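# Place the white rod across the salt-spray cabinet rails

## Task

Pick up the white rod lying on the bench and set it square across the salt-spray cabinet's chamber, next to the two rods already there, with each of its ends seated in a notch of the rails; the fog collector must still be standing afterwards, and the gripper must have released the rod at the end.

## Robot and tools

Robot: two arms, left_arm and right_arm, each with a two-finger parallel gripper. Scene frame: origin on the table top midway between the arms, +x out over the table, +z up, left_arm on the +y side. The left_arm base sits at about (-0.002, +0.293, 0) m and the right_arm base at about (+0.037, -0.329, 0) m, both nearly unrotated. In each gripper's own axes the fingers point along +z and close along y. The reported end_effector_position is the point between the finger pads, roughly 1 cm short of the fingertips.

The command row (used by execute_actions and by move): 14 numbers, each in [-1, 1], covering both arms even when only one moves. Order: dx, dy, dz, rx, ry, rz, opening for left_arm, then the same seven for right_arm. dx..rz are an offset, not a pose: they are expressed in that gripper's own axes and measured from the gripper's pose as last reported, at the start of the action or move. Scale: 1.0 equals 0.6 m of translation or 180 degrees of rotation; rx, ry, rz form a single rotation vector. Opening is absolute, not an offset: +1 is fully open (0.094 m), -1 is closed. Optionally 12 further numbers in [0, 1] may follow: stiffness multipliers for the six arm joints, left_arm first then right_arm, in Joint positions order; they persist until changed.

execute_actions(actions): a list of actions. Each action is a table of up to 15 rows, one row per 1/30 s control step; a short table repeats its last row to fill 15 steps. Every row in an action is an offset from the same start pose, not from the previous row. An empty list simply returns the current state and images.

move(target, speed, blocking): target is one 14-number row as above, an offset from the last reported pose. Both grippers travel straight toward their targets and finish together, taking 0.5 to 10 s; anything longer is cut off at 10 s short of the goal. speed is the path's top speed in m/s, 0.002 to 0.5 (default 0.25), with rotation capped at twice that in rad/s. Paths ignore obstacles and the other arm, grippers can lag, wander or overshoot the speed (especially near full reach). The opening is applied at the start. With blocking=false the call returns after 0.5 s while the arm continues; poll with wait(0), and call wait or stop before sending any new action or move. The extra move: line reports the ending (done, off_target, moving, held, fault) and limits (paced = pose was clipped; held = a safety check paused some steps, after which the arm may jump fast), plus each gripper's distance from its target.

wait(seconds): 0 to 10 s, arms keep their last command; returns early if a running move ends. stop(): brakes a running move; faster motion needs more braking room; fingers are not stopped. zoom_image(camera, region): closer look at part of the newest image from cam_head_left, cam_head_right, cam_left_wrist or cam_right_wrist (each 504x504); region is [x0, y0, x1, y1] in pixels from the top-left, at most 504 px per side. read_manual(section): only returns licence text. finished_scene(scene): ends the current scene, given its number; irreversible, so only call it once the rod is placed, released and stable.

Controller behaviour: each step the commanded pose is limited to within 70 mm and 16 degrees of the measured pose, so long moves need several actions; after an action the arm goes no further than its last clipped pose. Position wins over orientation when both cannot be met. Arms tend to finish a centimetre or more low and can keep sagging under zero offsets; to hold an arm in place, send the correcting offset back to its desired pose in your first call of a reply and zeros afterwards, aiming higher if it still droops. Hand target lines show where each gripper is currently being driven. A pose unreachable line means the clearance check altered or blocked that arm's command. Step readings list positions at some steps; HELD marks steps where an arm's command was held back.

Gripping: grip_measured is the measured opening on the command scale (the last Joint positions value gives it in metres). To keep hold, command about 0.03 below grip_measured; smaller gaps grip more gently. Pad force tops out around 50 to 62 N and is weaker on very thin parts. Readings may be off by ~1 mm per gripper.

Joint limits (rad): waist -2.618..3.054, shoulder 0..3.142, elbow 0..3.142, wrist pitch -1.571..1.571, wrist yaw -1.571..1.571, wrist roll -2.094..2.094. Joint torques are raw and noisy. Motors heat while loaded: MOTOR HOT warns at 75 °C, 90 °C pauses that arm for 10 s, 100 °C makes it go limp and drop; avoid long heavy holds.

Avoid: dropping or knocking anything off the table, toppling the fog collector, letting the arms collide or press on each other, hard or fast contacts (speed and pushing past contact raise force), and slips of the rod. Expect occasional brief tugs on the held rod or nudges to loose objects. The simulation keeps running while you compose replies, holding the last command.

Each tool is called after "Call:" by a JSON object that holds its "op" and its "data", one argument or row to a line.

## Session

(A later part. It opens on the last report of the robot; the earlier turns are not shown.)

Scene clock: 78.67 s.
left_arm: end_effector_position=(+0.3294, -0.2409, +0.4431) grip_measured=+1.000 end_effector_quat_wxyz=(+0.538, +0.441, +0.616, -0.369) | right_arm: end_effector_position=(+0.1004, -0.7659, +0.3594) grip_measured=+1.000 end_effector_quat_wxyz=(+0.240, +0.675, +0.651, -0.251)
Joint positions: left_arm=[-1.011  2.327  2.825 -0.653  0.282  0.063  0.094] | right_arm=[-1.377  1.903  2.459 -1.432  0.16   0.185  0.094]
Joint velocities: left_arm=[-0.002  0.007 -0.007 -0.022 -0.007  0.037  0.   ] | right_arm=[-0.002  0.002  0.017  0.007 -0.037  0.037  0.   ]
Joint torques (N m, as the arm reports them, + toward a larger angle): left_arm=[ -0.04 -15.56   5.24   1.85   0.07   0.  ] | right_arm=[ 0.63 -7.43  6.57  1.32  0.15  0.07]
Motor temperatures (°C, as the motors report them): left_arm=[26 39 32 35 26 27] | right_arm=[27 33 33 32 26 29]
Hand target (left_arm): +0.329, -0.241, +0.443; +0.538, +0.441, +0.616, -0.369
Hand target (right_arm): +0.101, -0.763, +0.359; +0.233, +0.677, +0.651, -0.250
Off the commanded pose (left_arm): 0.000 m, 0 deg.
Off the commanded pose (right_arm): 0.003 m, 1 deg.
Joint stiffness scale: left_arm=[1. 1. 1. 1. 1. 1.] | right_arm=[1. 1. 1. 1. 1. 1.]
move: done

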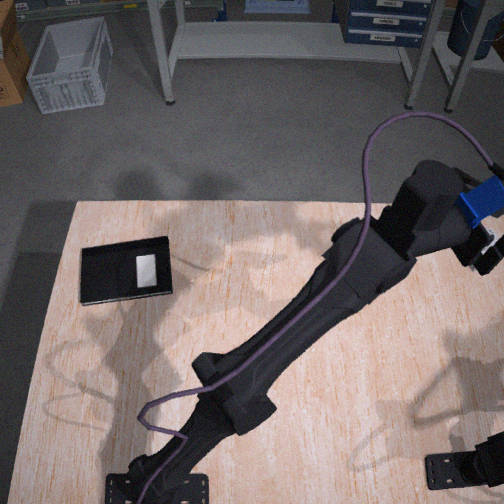

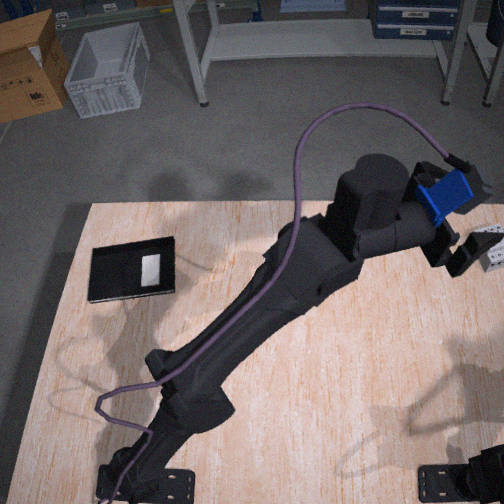

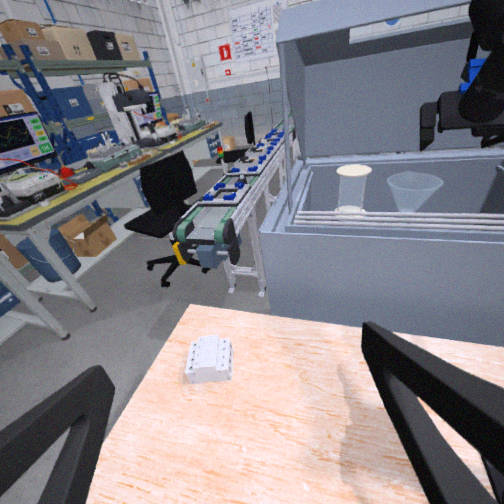

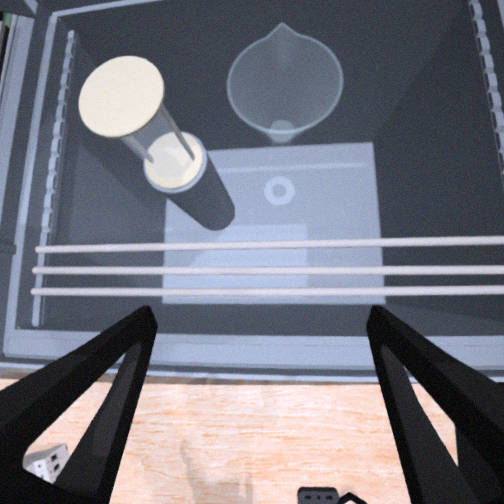

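Call:
{"op": "zoom_image", "data": {
  "camera": "cam_right_wrist",
  "region": [384, 200, 504, 320]
}}

Call:
{"op": "zoom_image", "data": {
  "camera": "cam_right_wrist",
  "region": [0, 200, 120, 320]
}}

Region (384, 200, 504, 320) of cam_right_wrist's 504x504 image, scaled by 4.200, with more detail than that image has.

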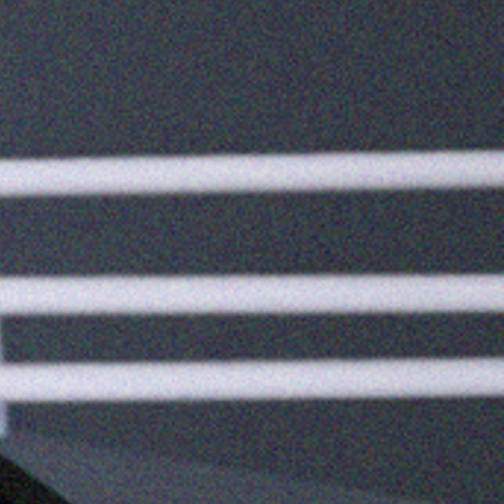

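Region (0, 200, 120, 320) of cam_right_wrist's 504x504 image, scaled by 4.200, with more detail than that image has.

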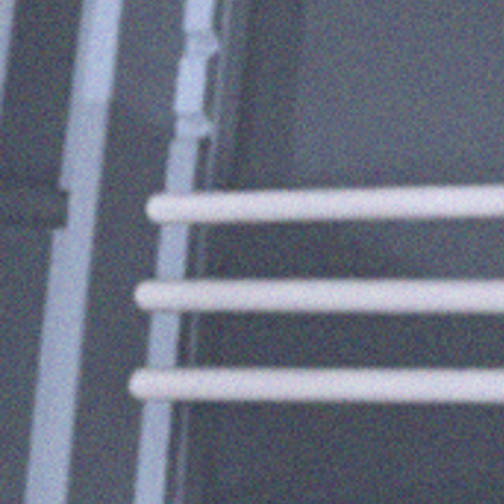

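Call:
{"op": "move", "data": {
  "target": [0,0,0,0,0,0,1, 0.1175,0.001,0.163,-0.06,0.06,-0.5,-0.68],
  "speed": 0.3
}}

Scene clock: 83.17 s.
left_arm: end_effector_position=(+0.3294, -0.2409, +0.4431) grip_measured=+1.000 end_effector_quat_wxyz=(+0.538, +0.441, +0.616, -0.369) | right_arm: end_effector_position=(+0.0993, -0.7753, +0.2436) grip_measured=-0.677 end_effector_quat_wxyz=(-0.005, +0.018, +0.972, -0.233)
Joint positions: left_arm=[-1.011  2.327  2.825 -0.653  0.282  0.063  0.094] | right_arm=[-1.408  1.907  2.064 -1.267  0.098 -1.381  0.015]
Joint velocities: left_arm=[ 0.002  0.002  0.022 -0.051 -0.022 -0.066  0.   ] | right_arm=[-0.007 -0.007  0.012  0.037  0.022 -0.007 -0.001]
Joint torques (N m, as the arm reports them, + toward a larger angle): left_arm=[ -0.05 -15.56   5.24   1.85   0.07   0.01] | right_arm=[ 0.48 -8.98  5.19  1.31  0.05  0.  ]
Motor temperatures (°C, as the motors report them): left_arm=[26 40 32 36 26 27] | right_arm=[27 33 33 33 26 29]
Hand target (left_arm): +0.329, -0.241, +0.443; +0.538, +0.441, +0.616, -0.369
Hand target (right_arm): +0.101, -0.777, +0.240; -0.007, +0.014, +0.972, -0.233
Off the commanded pose (left_arm): 0.000 m, 0 deg.
Off the commanded pose (right_arm): 0.005 m, 0 deg.
Joint stiffness scale: left_arm=[1. 1. 1. 1. 1. 1.] | right_arm=[1. 1. 1. 1. 1. 1.]
move: done

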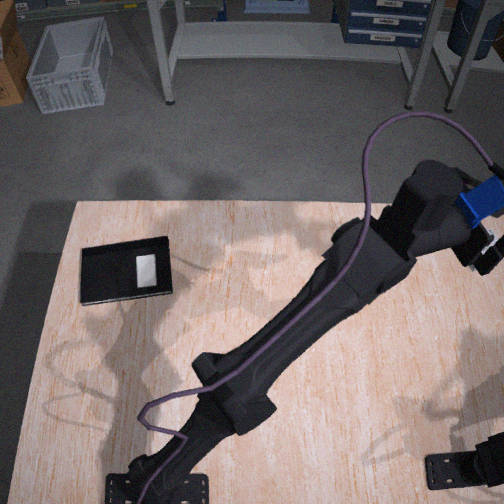

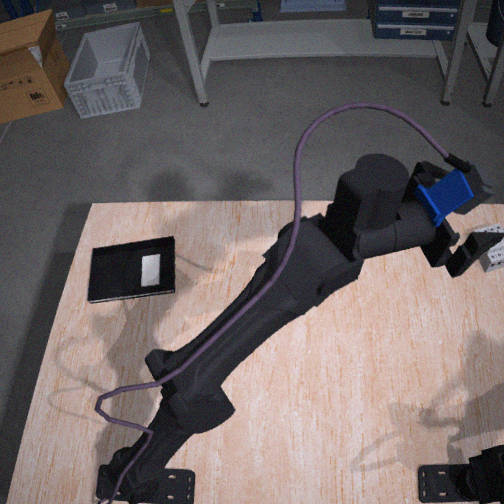

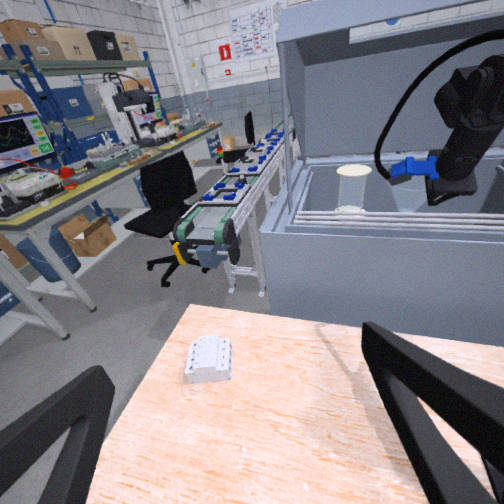

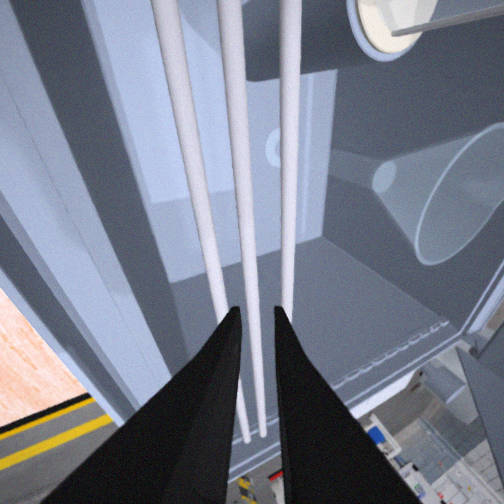

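Call:
{"op": "move", "data": {
  "target": [0,0,0,0,0,0,1, 0,0.009,0.051,0,0,0,-0.68],
  "speed": 0.03
}}

Scene clock: 84.97 s.
left_arm: end_effector_position=(+0.3294, -0.2409, +0.4431) grip_measured=+1.000 end_effector_quat_wxyz=(+0.538, +0.441, +0.616, -0.369) | right_arm: end_effector_position=(+0.1007, -0.7833, +0.2138) grip_measured=-0.677 end_effector_quat_wxyz=(-0.006, +0.017, +0.973, -0.229)
Joint positions: left_arm=[-1.011  2.327  2.825 -0.653  0.282  0.063  0.094] | right_arm=[-1.408  1.907  1.943 -1.154  0.098 -1.384  0.015]
Joint velocities: left_arm=[-0.012 -0.002  0.002 -0.022  0.007 -0.081  0.   ] | right_arm=[-0.017 -0.022  0.007 -0.022  0.007 -0.007 -0.   ]
Joint torques (N m, as the arm reports them, + toward a larger angle): left_arm=[ -0.05 -15.56   5.25   1.85   0.06   0.  ] | right_arm=[-0.42 -9.78  5.45  1.31 -0.01  0.01]
Motor temperatures (°C, as the motors report them): left_arm=[26 41 32 36 26 27] | right_arm=[27 33 33 33 26 29]
Hand target (left_arm): +0.329, -0.241, +0.443; +0.538, +0.441, +0.616, -0.369
Hand target (right_arm): +0.099, -0.785, +0.214; -0.005, +0.018, +0.972, -0.233
Off the commanded pose (left_arm): 0.000 m, 0 deg.
Off the commanded pose (right_arm): 0.002 m, 1 deg.
Joint stiffness scale: left_arm=[1. 1. 1. 1. 1. 1.] | right_arm=[1. 1. 1. 1. 1. 1.]
move: done

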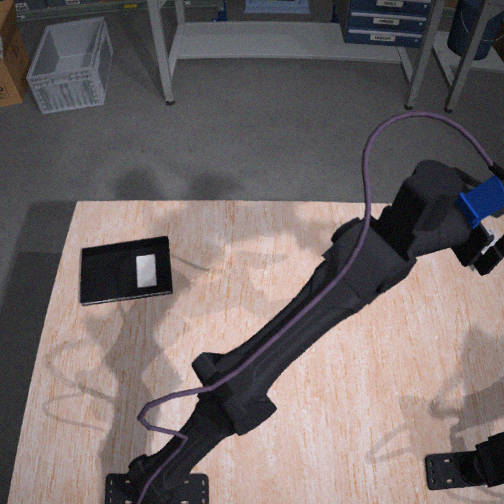

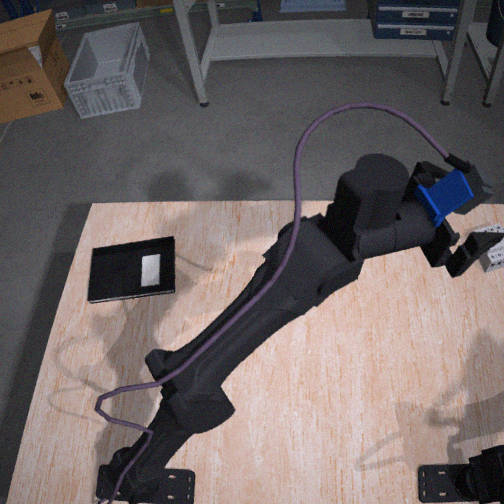

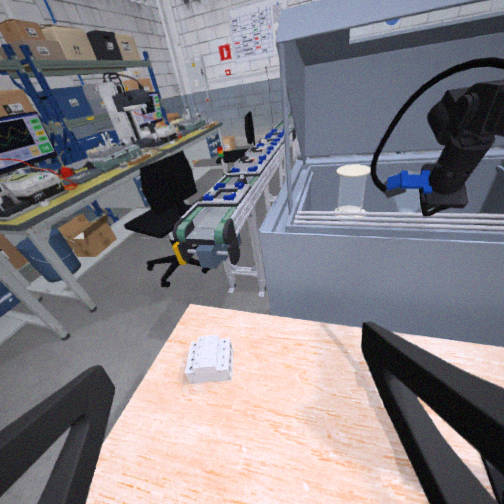

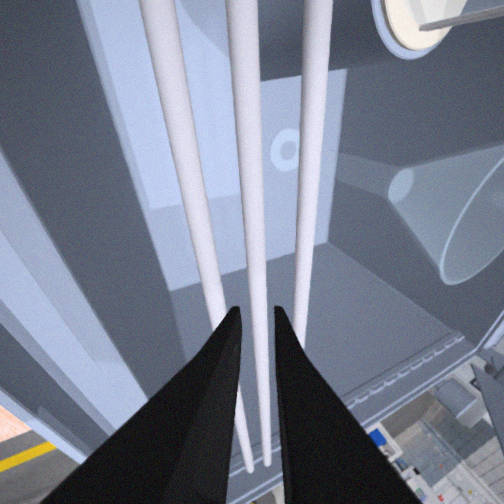

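Call:
{"op": "move", "data": {
  "target": [0,0,0,0,0,0,1, 0,0.006,0.048,0,0,0,-0.68],
  "speed": 0.02
}}

Scene clock: 86.83 s.
left_arm: end_effector_position=(+0.3294, -0.2409, +0.4431) grip_measured=+1.000 end_effector_quat_wxyz=(+0.538, +0.441, +0.616, -0.369) | right_arm: end_effector_position=(+0.1020, -0.7902, +0.1951) grip_measured=-0.677 end_effector_quat_wxyz=(-0.006, +0.017, +0.972, -0.234)
Joint positions: left_arm=[-1.011  2.327  2.825 -0.653  0.282  0.063  0.094] | right_arm=[-1.408  1.907  1.862 -1.063  0.098 -1.385  0.015]
Joint velocities: left_arm=[ 0.002  0.012 -0.002 -0.022 -0.007 -0.022  0.   ] | right_arm=[ 0.002  0.012  0.012  0.066  0.037  0.007 -0.001]
Joint torques (N m, as the arm reports them, + toward a larger angle): left_arm=[ -0.05 -15.56   5.24   1.85   0.07   0.  ] | right_arm=[-0.48 -8.48  5.65  1.32  0.   -0.01]
Motor temperatures (°C, as the motors report them): left_arm=[26 41 32 36 26 27] | right_arm=[27 33 33 33 26 29]
Hand target (left_arm): +0.329, -0.241, +0.443; +0.538, +0.441, +0.616, -0.369
Hand target (right_arm): +0.101, -0.793, +0.187; -0.006, +0.017, +0.973, -0.229
Off the commanded pose (left_arm): 0.000 m, 0 deg.
Off the commanded pose (right_arm): 0.009 m, 1 deg.
Joint stiffness scale: left_arm=[1. 1. 1. 1. 1. 1.] | right_arm=[1. 1. 1. 1. 1. 1.]
move: done

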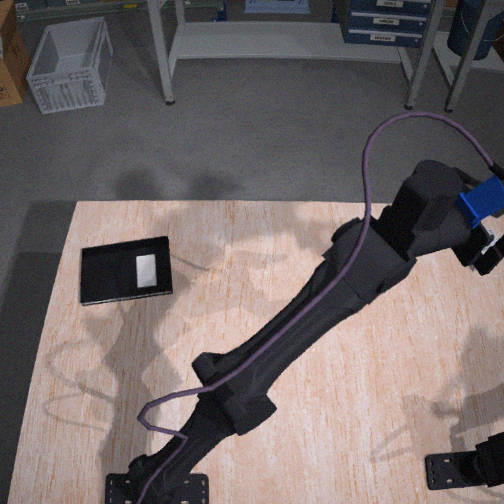

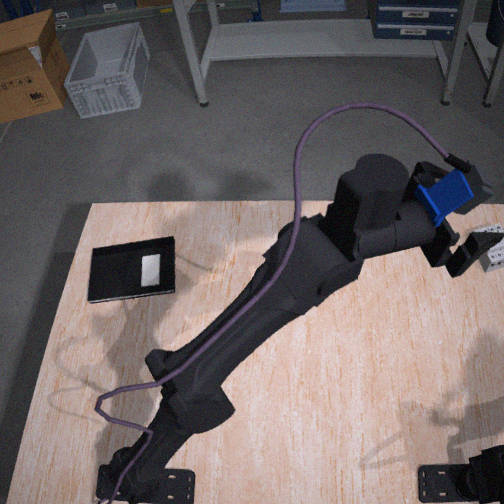

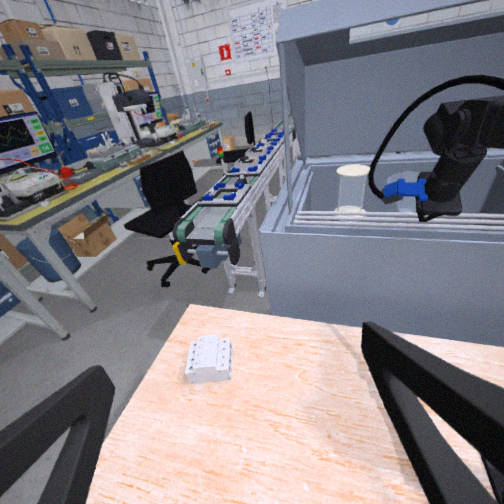

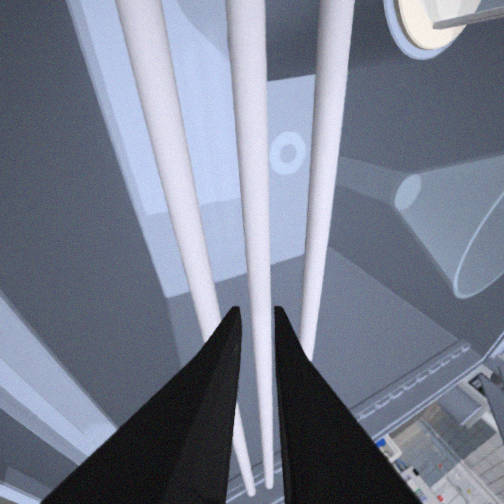

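Call:
{"op": "move", "data": {
  "target": [0,0,0,0,0,0,1, 0,-0.002,0.024,0,0,0,-0.68],
  "speed": 0.015
}}

Scene clock: 88.30 s.
left_arm: end_effector_position=(+0.3294, -0.2409, +0.4431) grip_measured=+1.000 end_effector_quat_wxyz=(+0.538, +0.441, +0.616, -0.369) | right_arm: end_effector_position=(+0.1030, -0.7958, +0.1875) grip_measured=-0.677 end_effector_quat_wxyz=(-0.006, +0.016, +0.972, -0.235)
Joint positions: left_arm=[-1.011  2.327  2.825 -0.653  0.282  0.063  0.094] | right_arm=[-1.408  1.924  1.853 -1.036  0.098 -1.386  0.015]
Joint velocities: left_arm=[ 0.012 -0.012  0.022  0.007 -0.037  0.066  0.   ] | right_arm=[-0.002  0.022 -0.017  0.037  0.066  0.051 -0.   ]
Joint torques (N m, as the arm reports them, + toward a larger angle): left_arm=[ -0.05 -15.55   5.24   1.85   0.06   0.01] | right_arm=[-0.35 -9.16  5.78  1.31  0.   -0.02]
Motor temperatures (°C, as the motors report them): left_arm=[26 41 32 37 26 27] | right_arm=[27 34 32 33 26 29]
Hand target (left_arm): +0.329, -0.241, +0.443; +0.538, +0.441, +0.616, -0.369
Hand target (right_arm): +0.102, -0.798, +0.183; -0.006, +0.016, +0.972, -0.233
Off the commanded pose (left_arm): 0.000 m, 0 deg.
Off the commanded pose (right_arm): 0.005 m, 0 deg.
Joint stiffness scale: left_arm=[1. 1. 1. 1. 1. 1.] | right_arm=[1. 1. 1. 1. 1. 1.]
move: done

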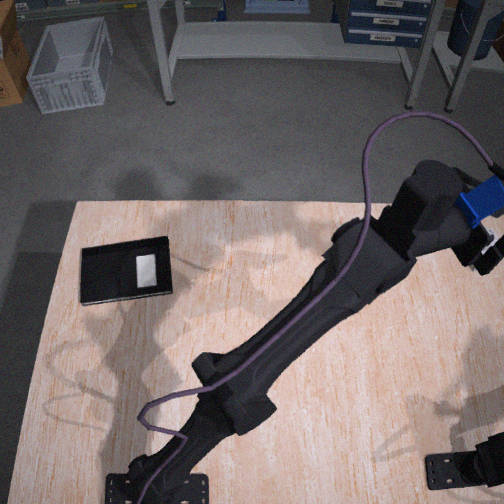

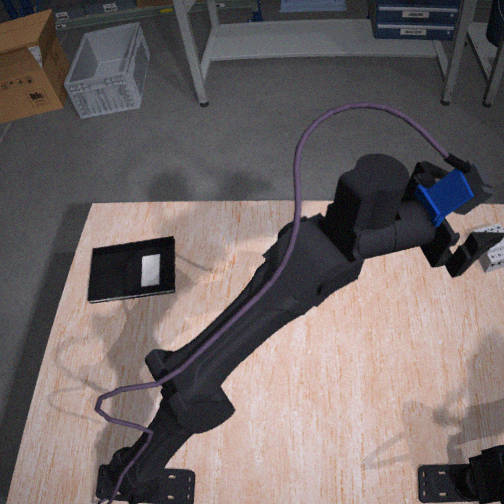

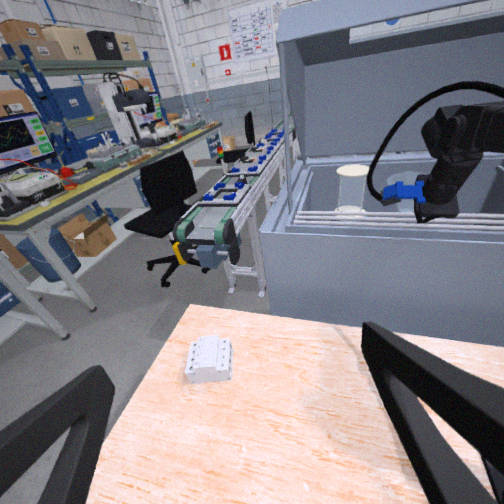

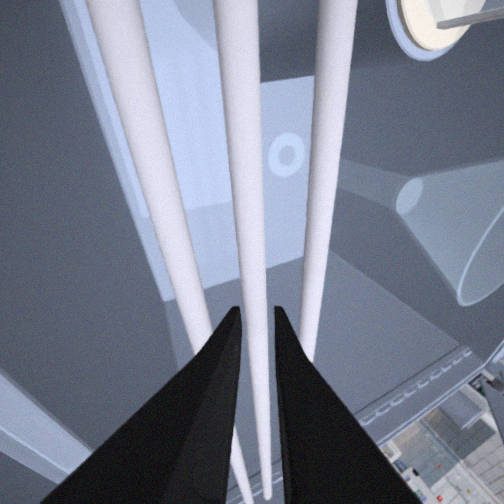

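Call:
{"op": "move", "data": {
  "target": [0,0,0,0,0,0,1, 0,-0.005,0.004,0.004,0,0,-0.785],
  "speed": 0.01
}}

Call:
{"op": "move", "data": {
  "target": [0,0,0,0,0,0,1, 0,0,0,0,0,0,-0.68],
  "speed": 0.01
}}

Scene clock: 89.50 s.
left_arm: end_effector_position=(+0.3294, -0.2409, +0.4431) grip_measured=+1.000 end_effector_quat_wxyz=(+0.538, +0.441, +0.616, -0.369) | right_arm: end_effector_position=(+0.1032, -0.7973, +0.1883) grip_measured=-0.782 end_effector_quat_wxyz=(-0.005, +0.016, +0.971, -0.238)
Joint positions: left_arm=[-1.011  2.327  2.825 -0.653  0.282  0.063  0.094] | right_arm=[-1.408  1.924  1.853 -1.029  0.098 -1.386  0.01 ]
Joint velocities: left_arm=[ 0.012  0.002 -0.002  0.022  0.022  0.007  0.   ] | right_arm=[-0.002 -0.022 -0.002  0.022  0.007 -0.066 -0.001]
Joint torques (N m, as the arm reports them, + toward a larger angle): left_arm=[ -0.05 -15.57   5.25   1.85   0.07   0.  ] | right_arm=[-0.1  -9.6   6.03  1.34  0.03  0.01]
Motor temperatures (°C, as the motors report them): left_arm=[26 42 32 37 26 27] | right_arm=[27 34 32 33 26 29]
Hand target (left_arm): +0.329, -0.241, +0.443; +0.538, +0.441, +0.616, -0.369
Hand target (right_arm): +0.103, -0.800, +0.187; -0.006, +0.016, +0.970, -0.241
Off the commanded pose (left_arm): 0.000 m, 0 deg.
Off the commanded pose (right_arm): 0.003 m, 0 deg.
Joint stiffness scale: left_arm=[1. 1. 1. 1. 1. 1.] | right_arm=[1. 1. 1. 1. 1. 1.]
move: done

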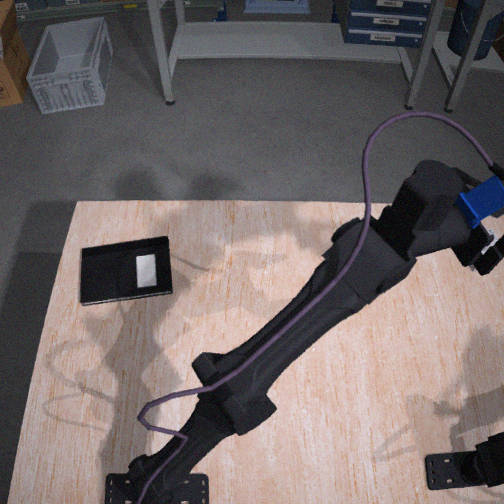

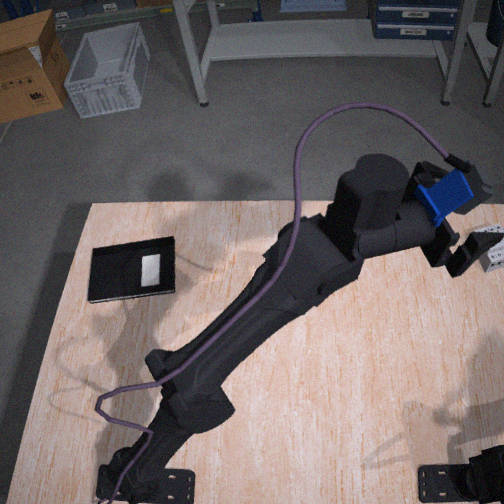

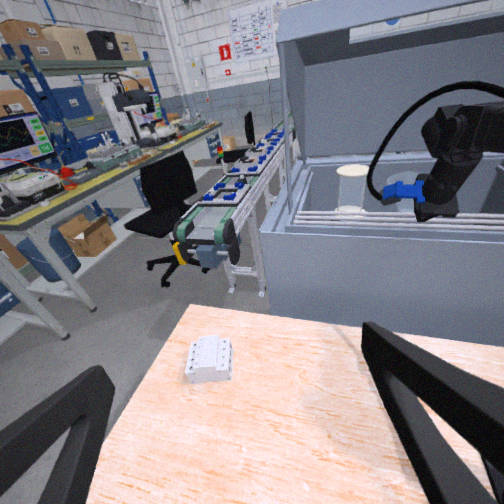

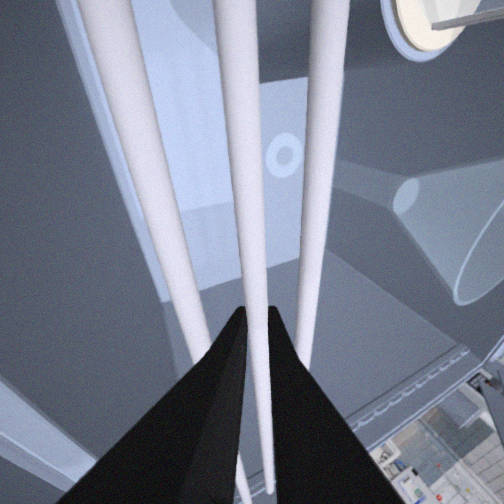

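Scene clock: 90.00 s.
left_arm: end_effector_position=(+0.3294, -0.2409, +0.4431) grip_measured=+1.000 end_effector_quat_wxyz=(+0.538, +0.441, +0.616, -0.369) | right_arm: end_effector_position=(+0.1032, -0.7973, +0.1883) grip_measured=-0.683 end_effector_quat_wxyz=(-0.005, +0.016, +0.971, -0.238)
Joint positions: left_arm=[-1.011  2.327  2.825 -0.653  0.282  0.063  0.094] | right_arm=[-1.408  1.924  1.853 -1.029  0.098 -1.386  0.015]
Joint velocities: left_arm=[-0.007  0.007  0.002 -0.007 -0.051  0.022  0.   ] | right_arm=[ 0.002  0.002 -0.017 -0.037 -0.051 -0.051  0.001]
Joint torques (N m, as the arm reports them, + toward a larger angle): left_arm=[ -0.05 -15.56   5.25   1.85   0.07   0.01] | right_arm=[ 0.02 -9.8   6.48  1.24  0.01  0.03]
Motor temperatures (°C, as the motors report them): left_arm=[26 42 32 37 26 27] | right_arm=[27 34 32 33 26 29]
Hand target (left_arm): +0.329, -0.241, +0.443; +0.538, +0.441, +0.616, -0.369
Hand target (right_arm): +0.103, -0.797, +0.188; -0.005, +0.016, +0.971, -0.238
Off the commanded pose (left_arm): 0.000 m, 0 deg.
Off the commanded pose (right_arm): 0.000 m, 0 deg.
Joint stiffness scale: left_arm=[1. 1. 1. 1. 1. 1.] | right_arm=[1. 1. 1. 1. 1. 1.]
move: done

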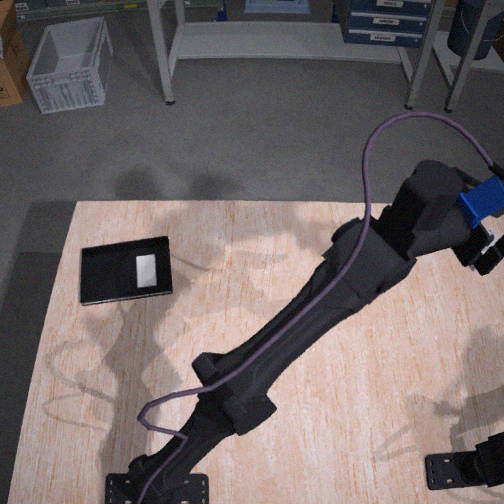

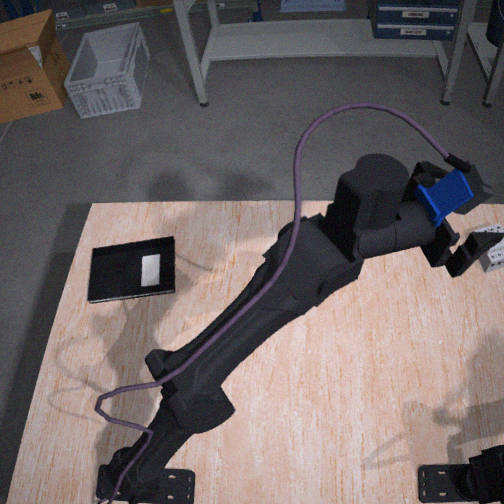

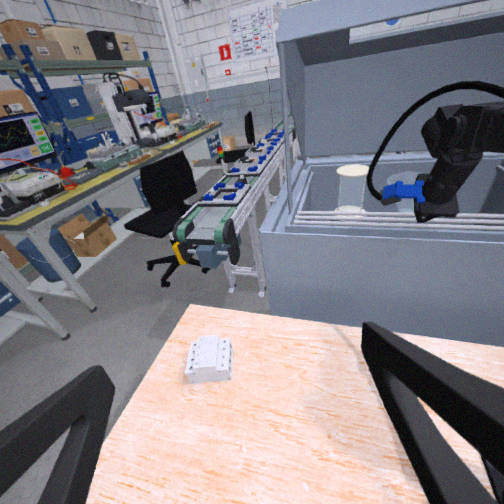

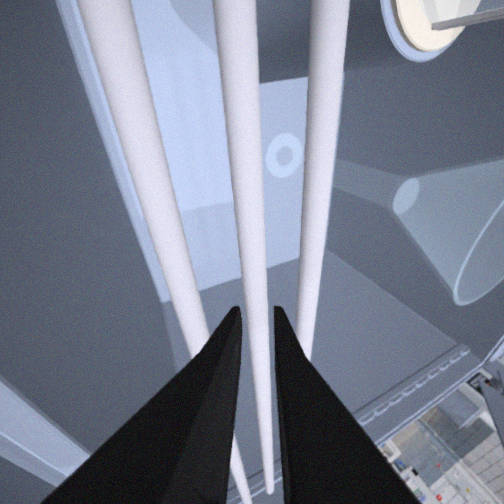

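Likely dropped in. Retract and open to see the far end.

Call:
{"op": "move", "data": {
  "target": [0,0,0,0,0,0,1, 0,0,-0.1,0,0,0,-0.68],
  "speed": 0.05
}}

Call:
{"op": "move", "data": {
  "target": [0,0,0,0,0,0,1, 0.2,0,-0.08,0,0,0,1],
  "speed": 0.2
}}

Call:
{"op": "zoom_image", "data": {
  "camera": "cam_right_wrist",
  "region": [150, 250, 400, 500]
}}

Call:
{"op": "zoom_image", "data": {
  "camera": "cam_left_wrist",
  "region": [270, 180, 350, 240]
}}

Scene clock: 92.00 s.
left_arm: end_effector_position=(+0.3294, -0.2409, +0.4431) grip_measured=+1.000 end_effector_quat_wxyz=(+0.538, +0.441, +0.616, -0.369) | right_arm: end_effector_position=(+0.1021, -0.7752, +0.2303) grip_measured=-0.683 end_effector_quat_wxyz=(-0.006, +0.015, +0.972, -0.234)
Joint positions: left_arm=[-1.011  2.327  2.825 -0.653  0.282  0.063  0.094] | right_arm=[-1.401  1.882  1.973 -1.198  0.101 -1.382  0.015]
Joint velocities: left_arm=[-0.012 -0.017 -0.022 -0.007  0.051 -0.037  0.   ] | right_arm=[ 0.012 -0.002 -0.012  0.022 -0.022 -0.022 -0.001]
Joint torques (N m, as the arm reports them, + toward a larger angle): left_arm=[ -0.04 -15.58   5.25   1.85   0.07   0.  ] | right_arm=[  0.63 -10.41   7.78   1.     0.05   0.08]
Motor temperatures (°C, as the motors report them): left_arm=[26 42 32 37 26 27] | right_arm=[27 34 33 33 26 29]
Hand target (left_arm): +0.329, -0.241, +0.443; +0.538, +0.441, +0.616, -0.369
Hand target (right_arm): +0.104, -0.769, +0.241; -0.005, +0.016, +0.971, -0.238
Off the commanded pose (left_arm): 0.000 m, 0 deg.
Off the commanded pose (right_arm): 0.013 m, 0 deg.
Joint stiffness scale: left_arm=[1. 1. 1. 1. 1. 1.] | right_arm=[1. 1. 1. 1. 1. 1.]
move: off_target (right_arm)

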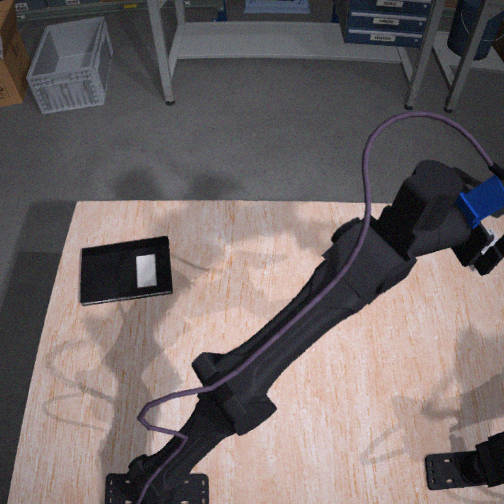

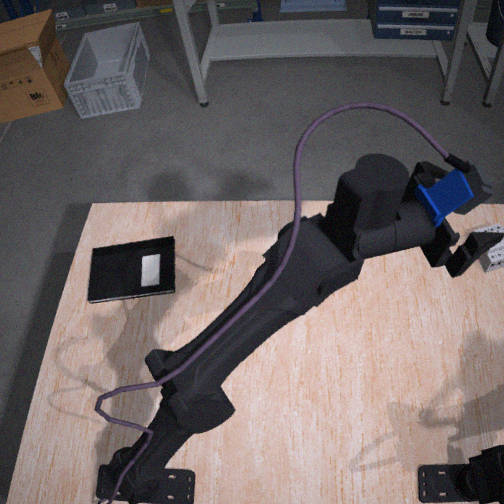

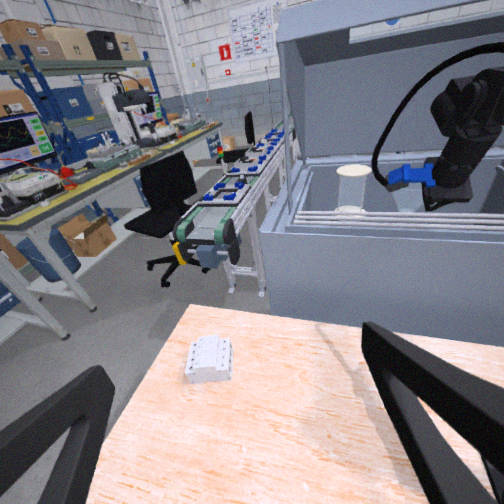

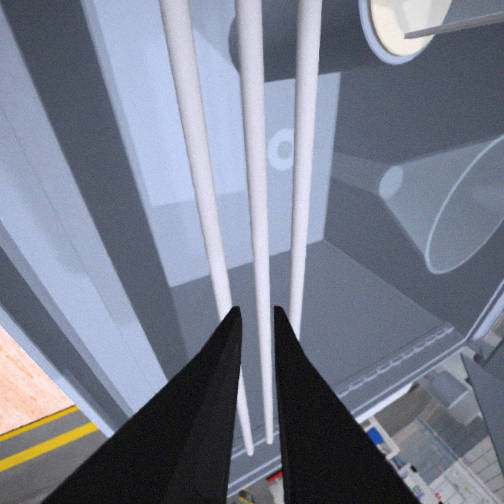

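Scene clock: 93.30 s.
left_arm: end_effector_position=(+0.3294, -0.2409, +0.4431) grip_measured=+1.000 end_effector_quat_wxyz=(+0.538, +0.441, +0.616, -0.369) | right_arm: end_effector_position=(-0.0220, -0.7532, +0.2679) grip_measured=+1.000 end_effector_quat_wxyz=(-0.009, +0.021, +0.971, -0.237)
Joint positions: left_arm=[-1.011  2.327  2.825 -0.653  0.282  0.063  0.094] | right_arm=[-1.744  1.837  2.071 -1.327 -0.047 -1.677  0.094]
Joint velocities: left_arm=[-0.012  0.007  0.017 -0.007  0.022 -0.007  0.   ] | right_arm=[ 0.012 -0.007 -0.012  0.007 -0.051 -0.051  0.   ]
Joint torques (N m, as the arm reports them, + toward a larger angle): left_arm=[ -0.04 -15.56   5.26   1.85   0.06   0.  ] | right_arm=[ 0.21 -8.37  7.45  1.   -0.2   0.02]
Motor temperatures (°C, as the motors report them): left_arm=[26 42 32 37 26 27] | right_arm=[27 34 33 33 26 29]
Hand target (left_arm): +0.329, -0.241, +0.443; +0.538, +0.441, +0.616, -0.369
Hand target (right_arm): -0.018, -0.749, +0.272; -0.002, +0.016, +0.972, -0.234
Off the commanded pose (left_arm): 0.000 m, 0 deg.
Off the commanded pose (right_arm): 0.008 m, 1 deg.
Joint stiffness scale: left_arm=[1. 1. 1. 1. 1. 1.] | right_arm=[1. 1. 1. 1. 1. 1.]
move: done

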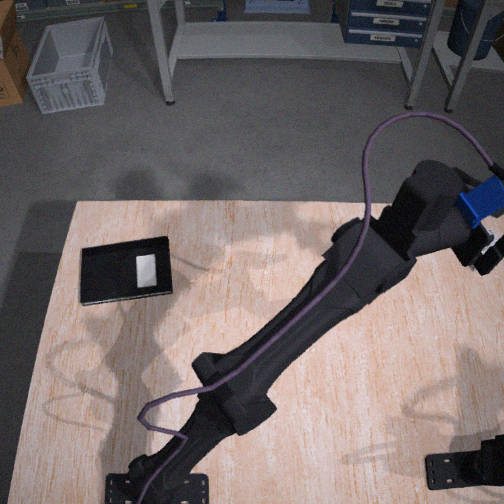

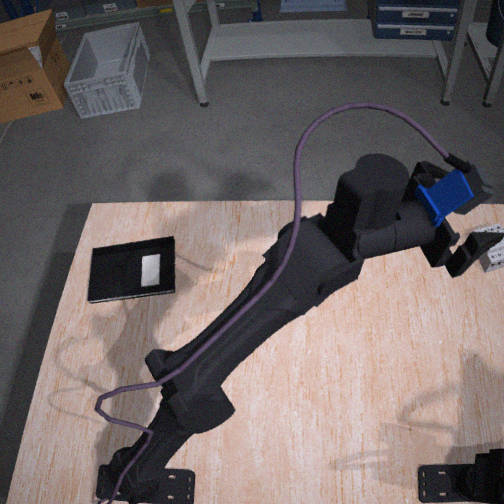

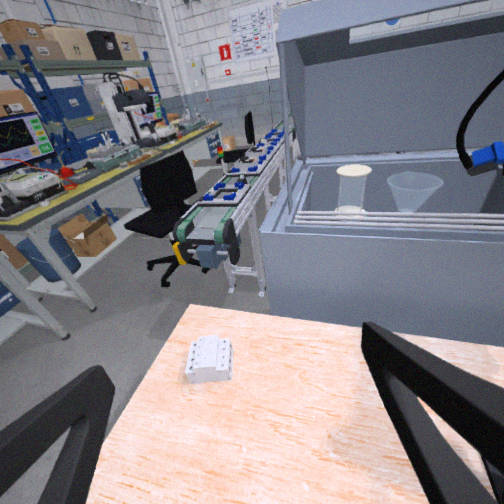

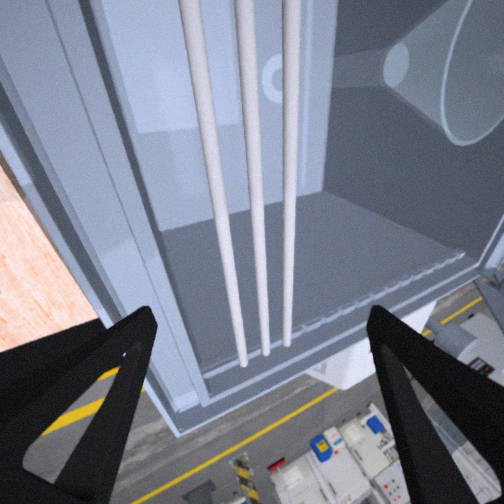

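Region (150, 250, 400, 500) of cam_right_wrist's 504x504 image, scaled by 2.016, with more detail than that image has.

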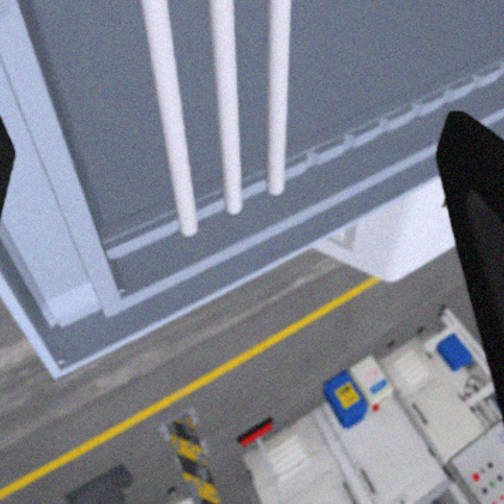

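Region (270, 180, 350, 240) of cam_left_wrist's 504x504 image, scaled by 6.300, with more detail than that image has; it fills the top 378 rows of this view, and the rest is white.

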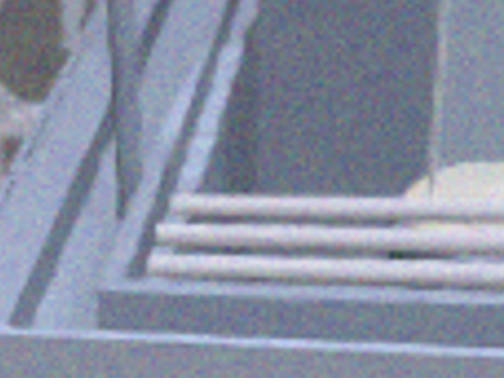

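Both ends are evenly spaced and seated.

Call:
{"op": "finished_scene", "data": {
  "scene": 1
}}

The scene is finished: the task was done.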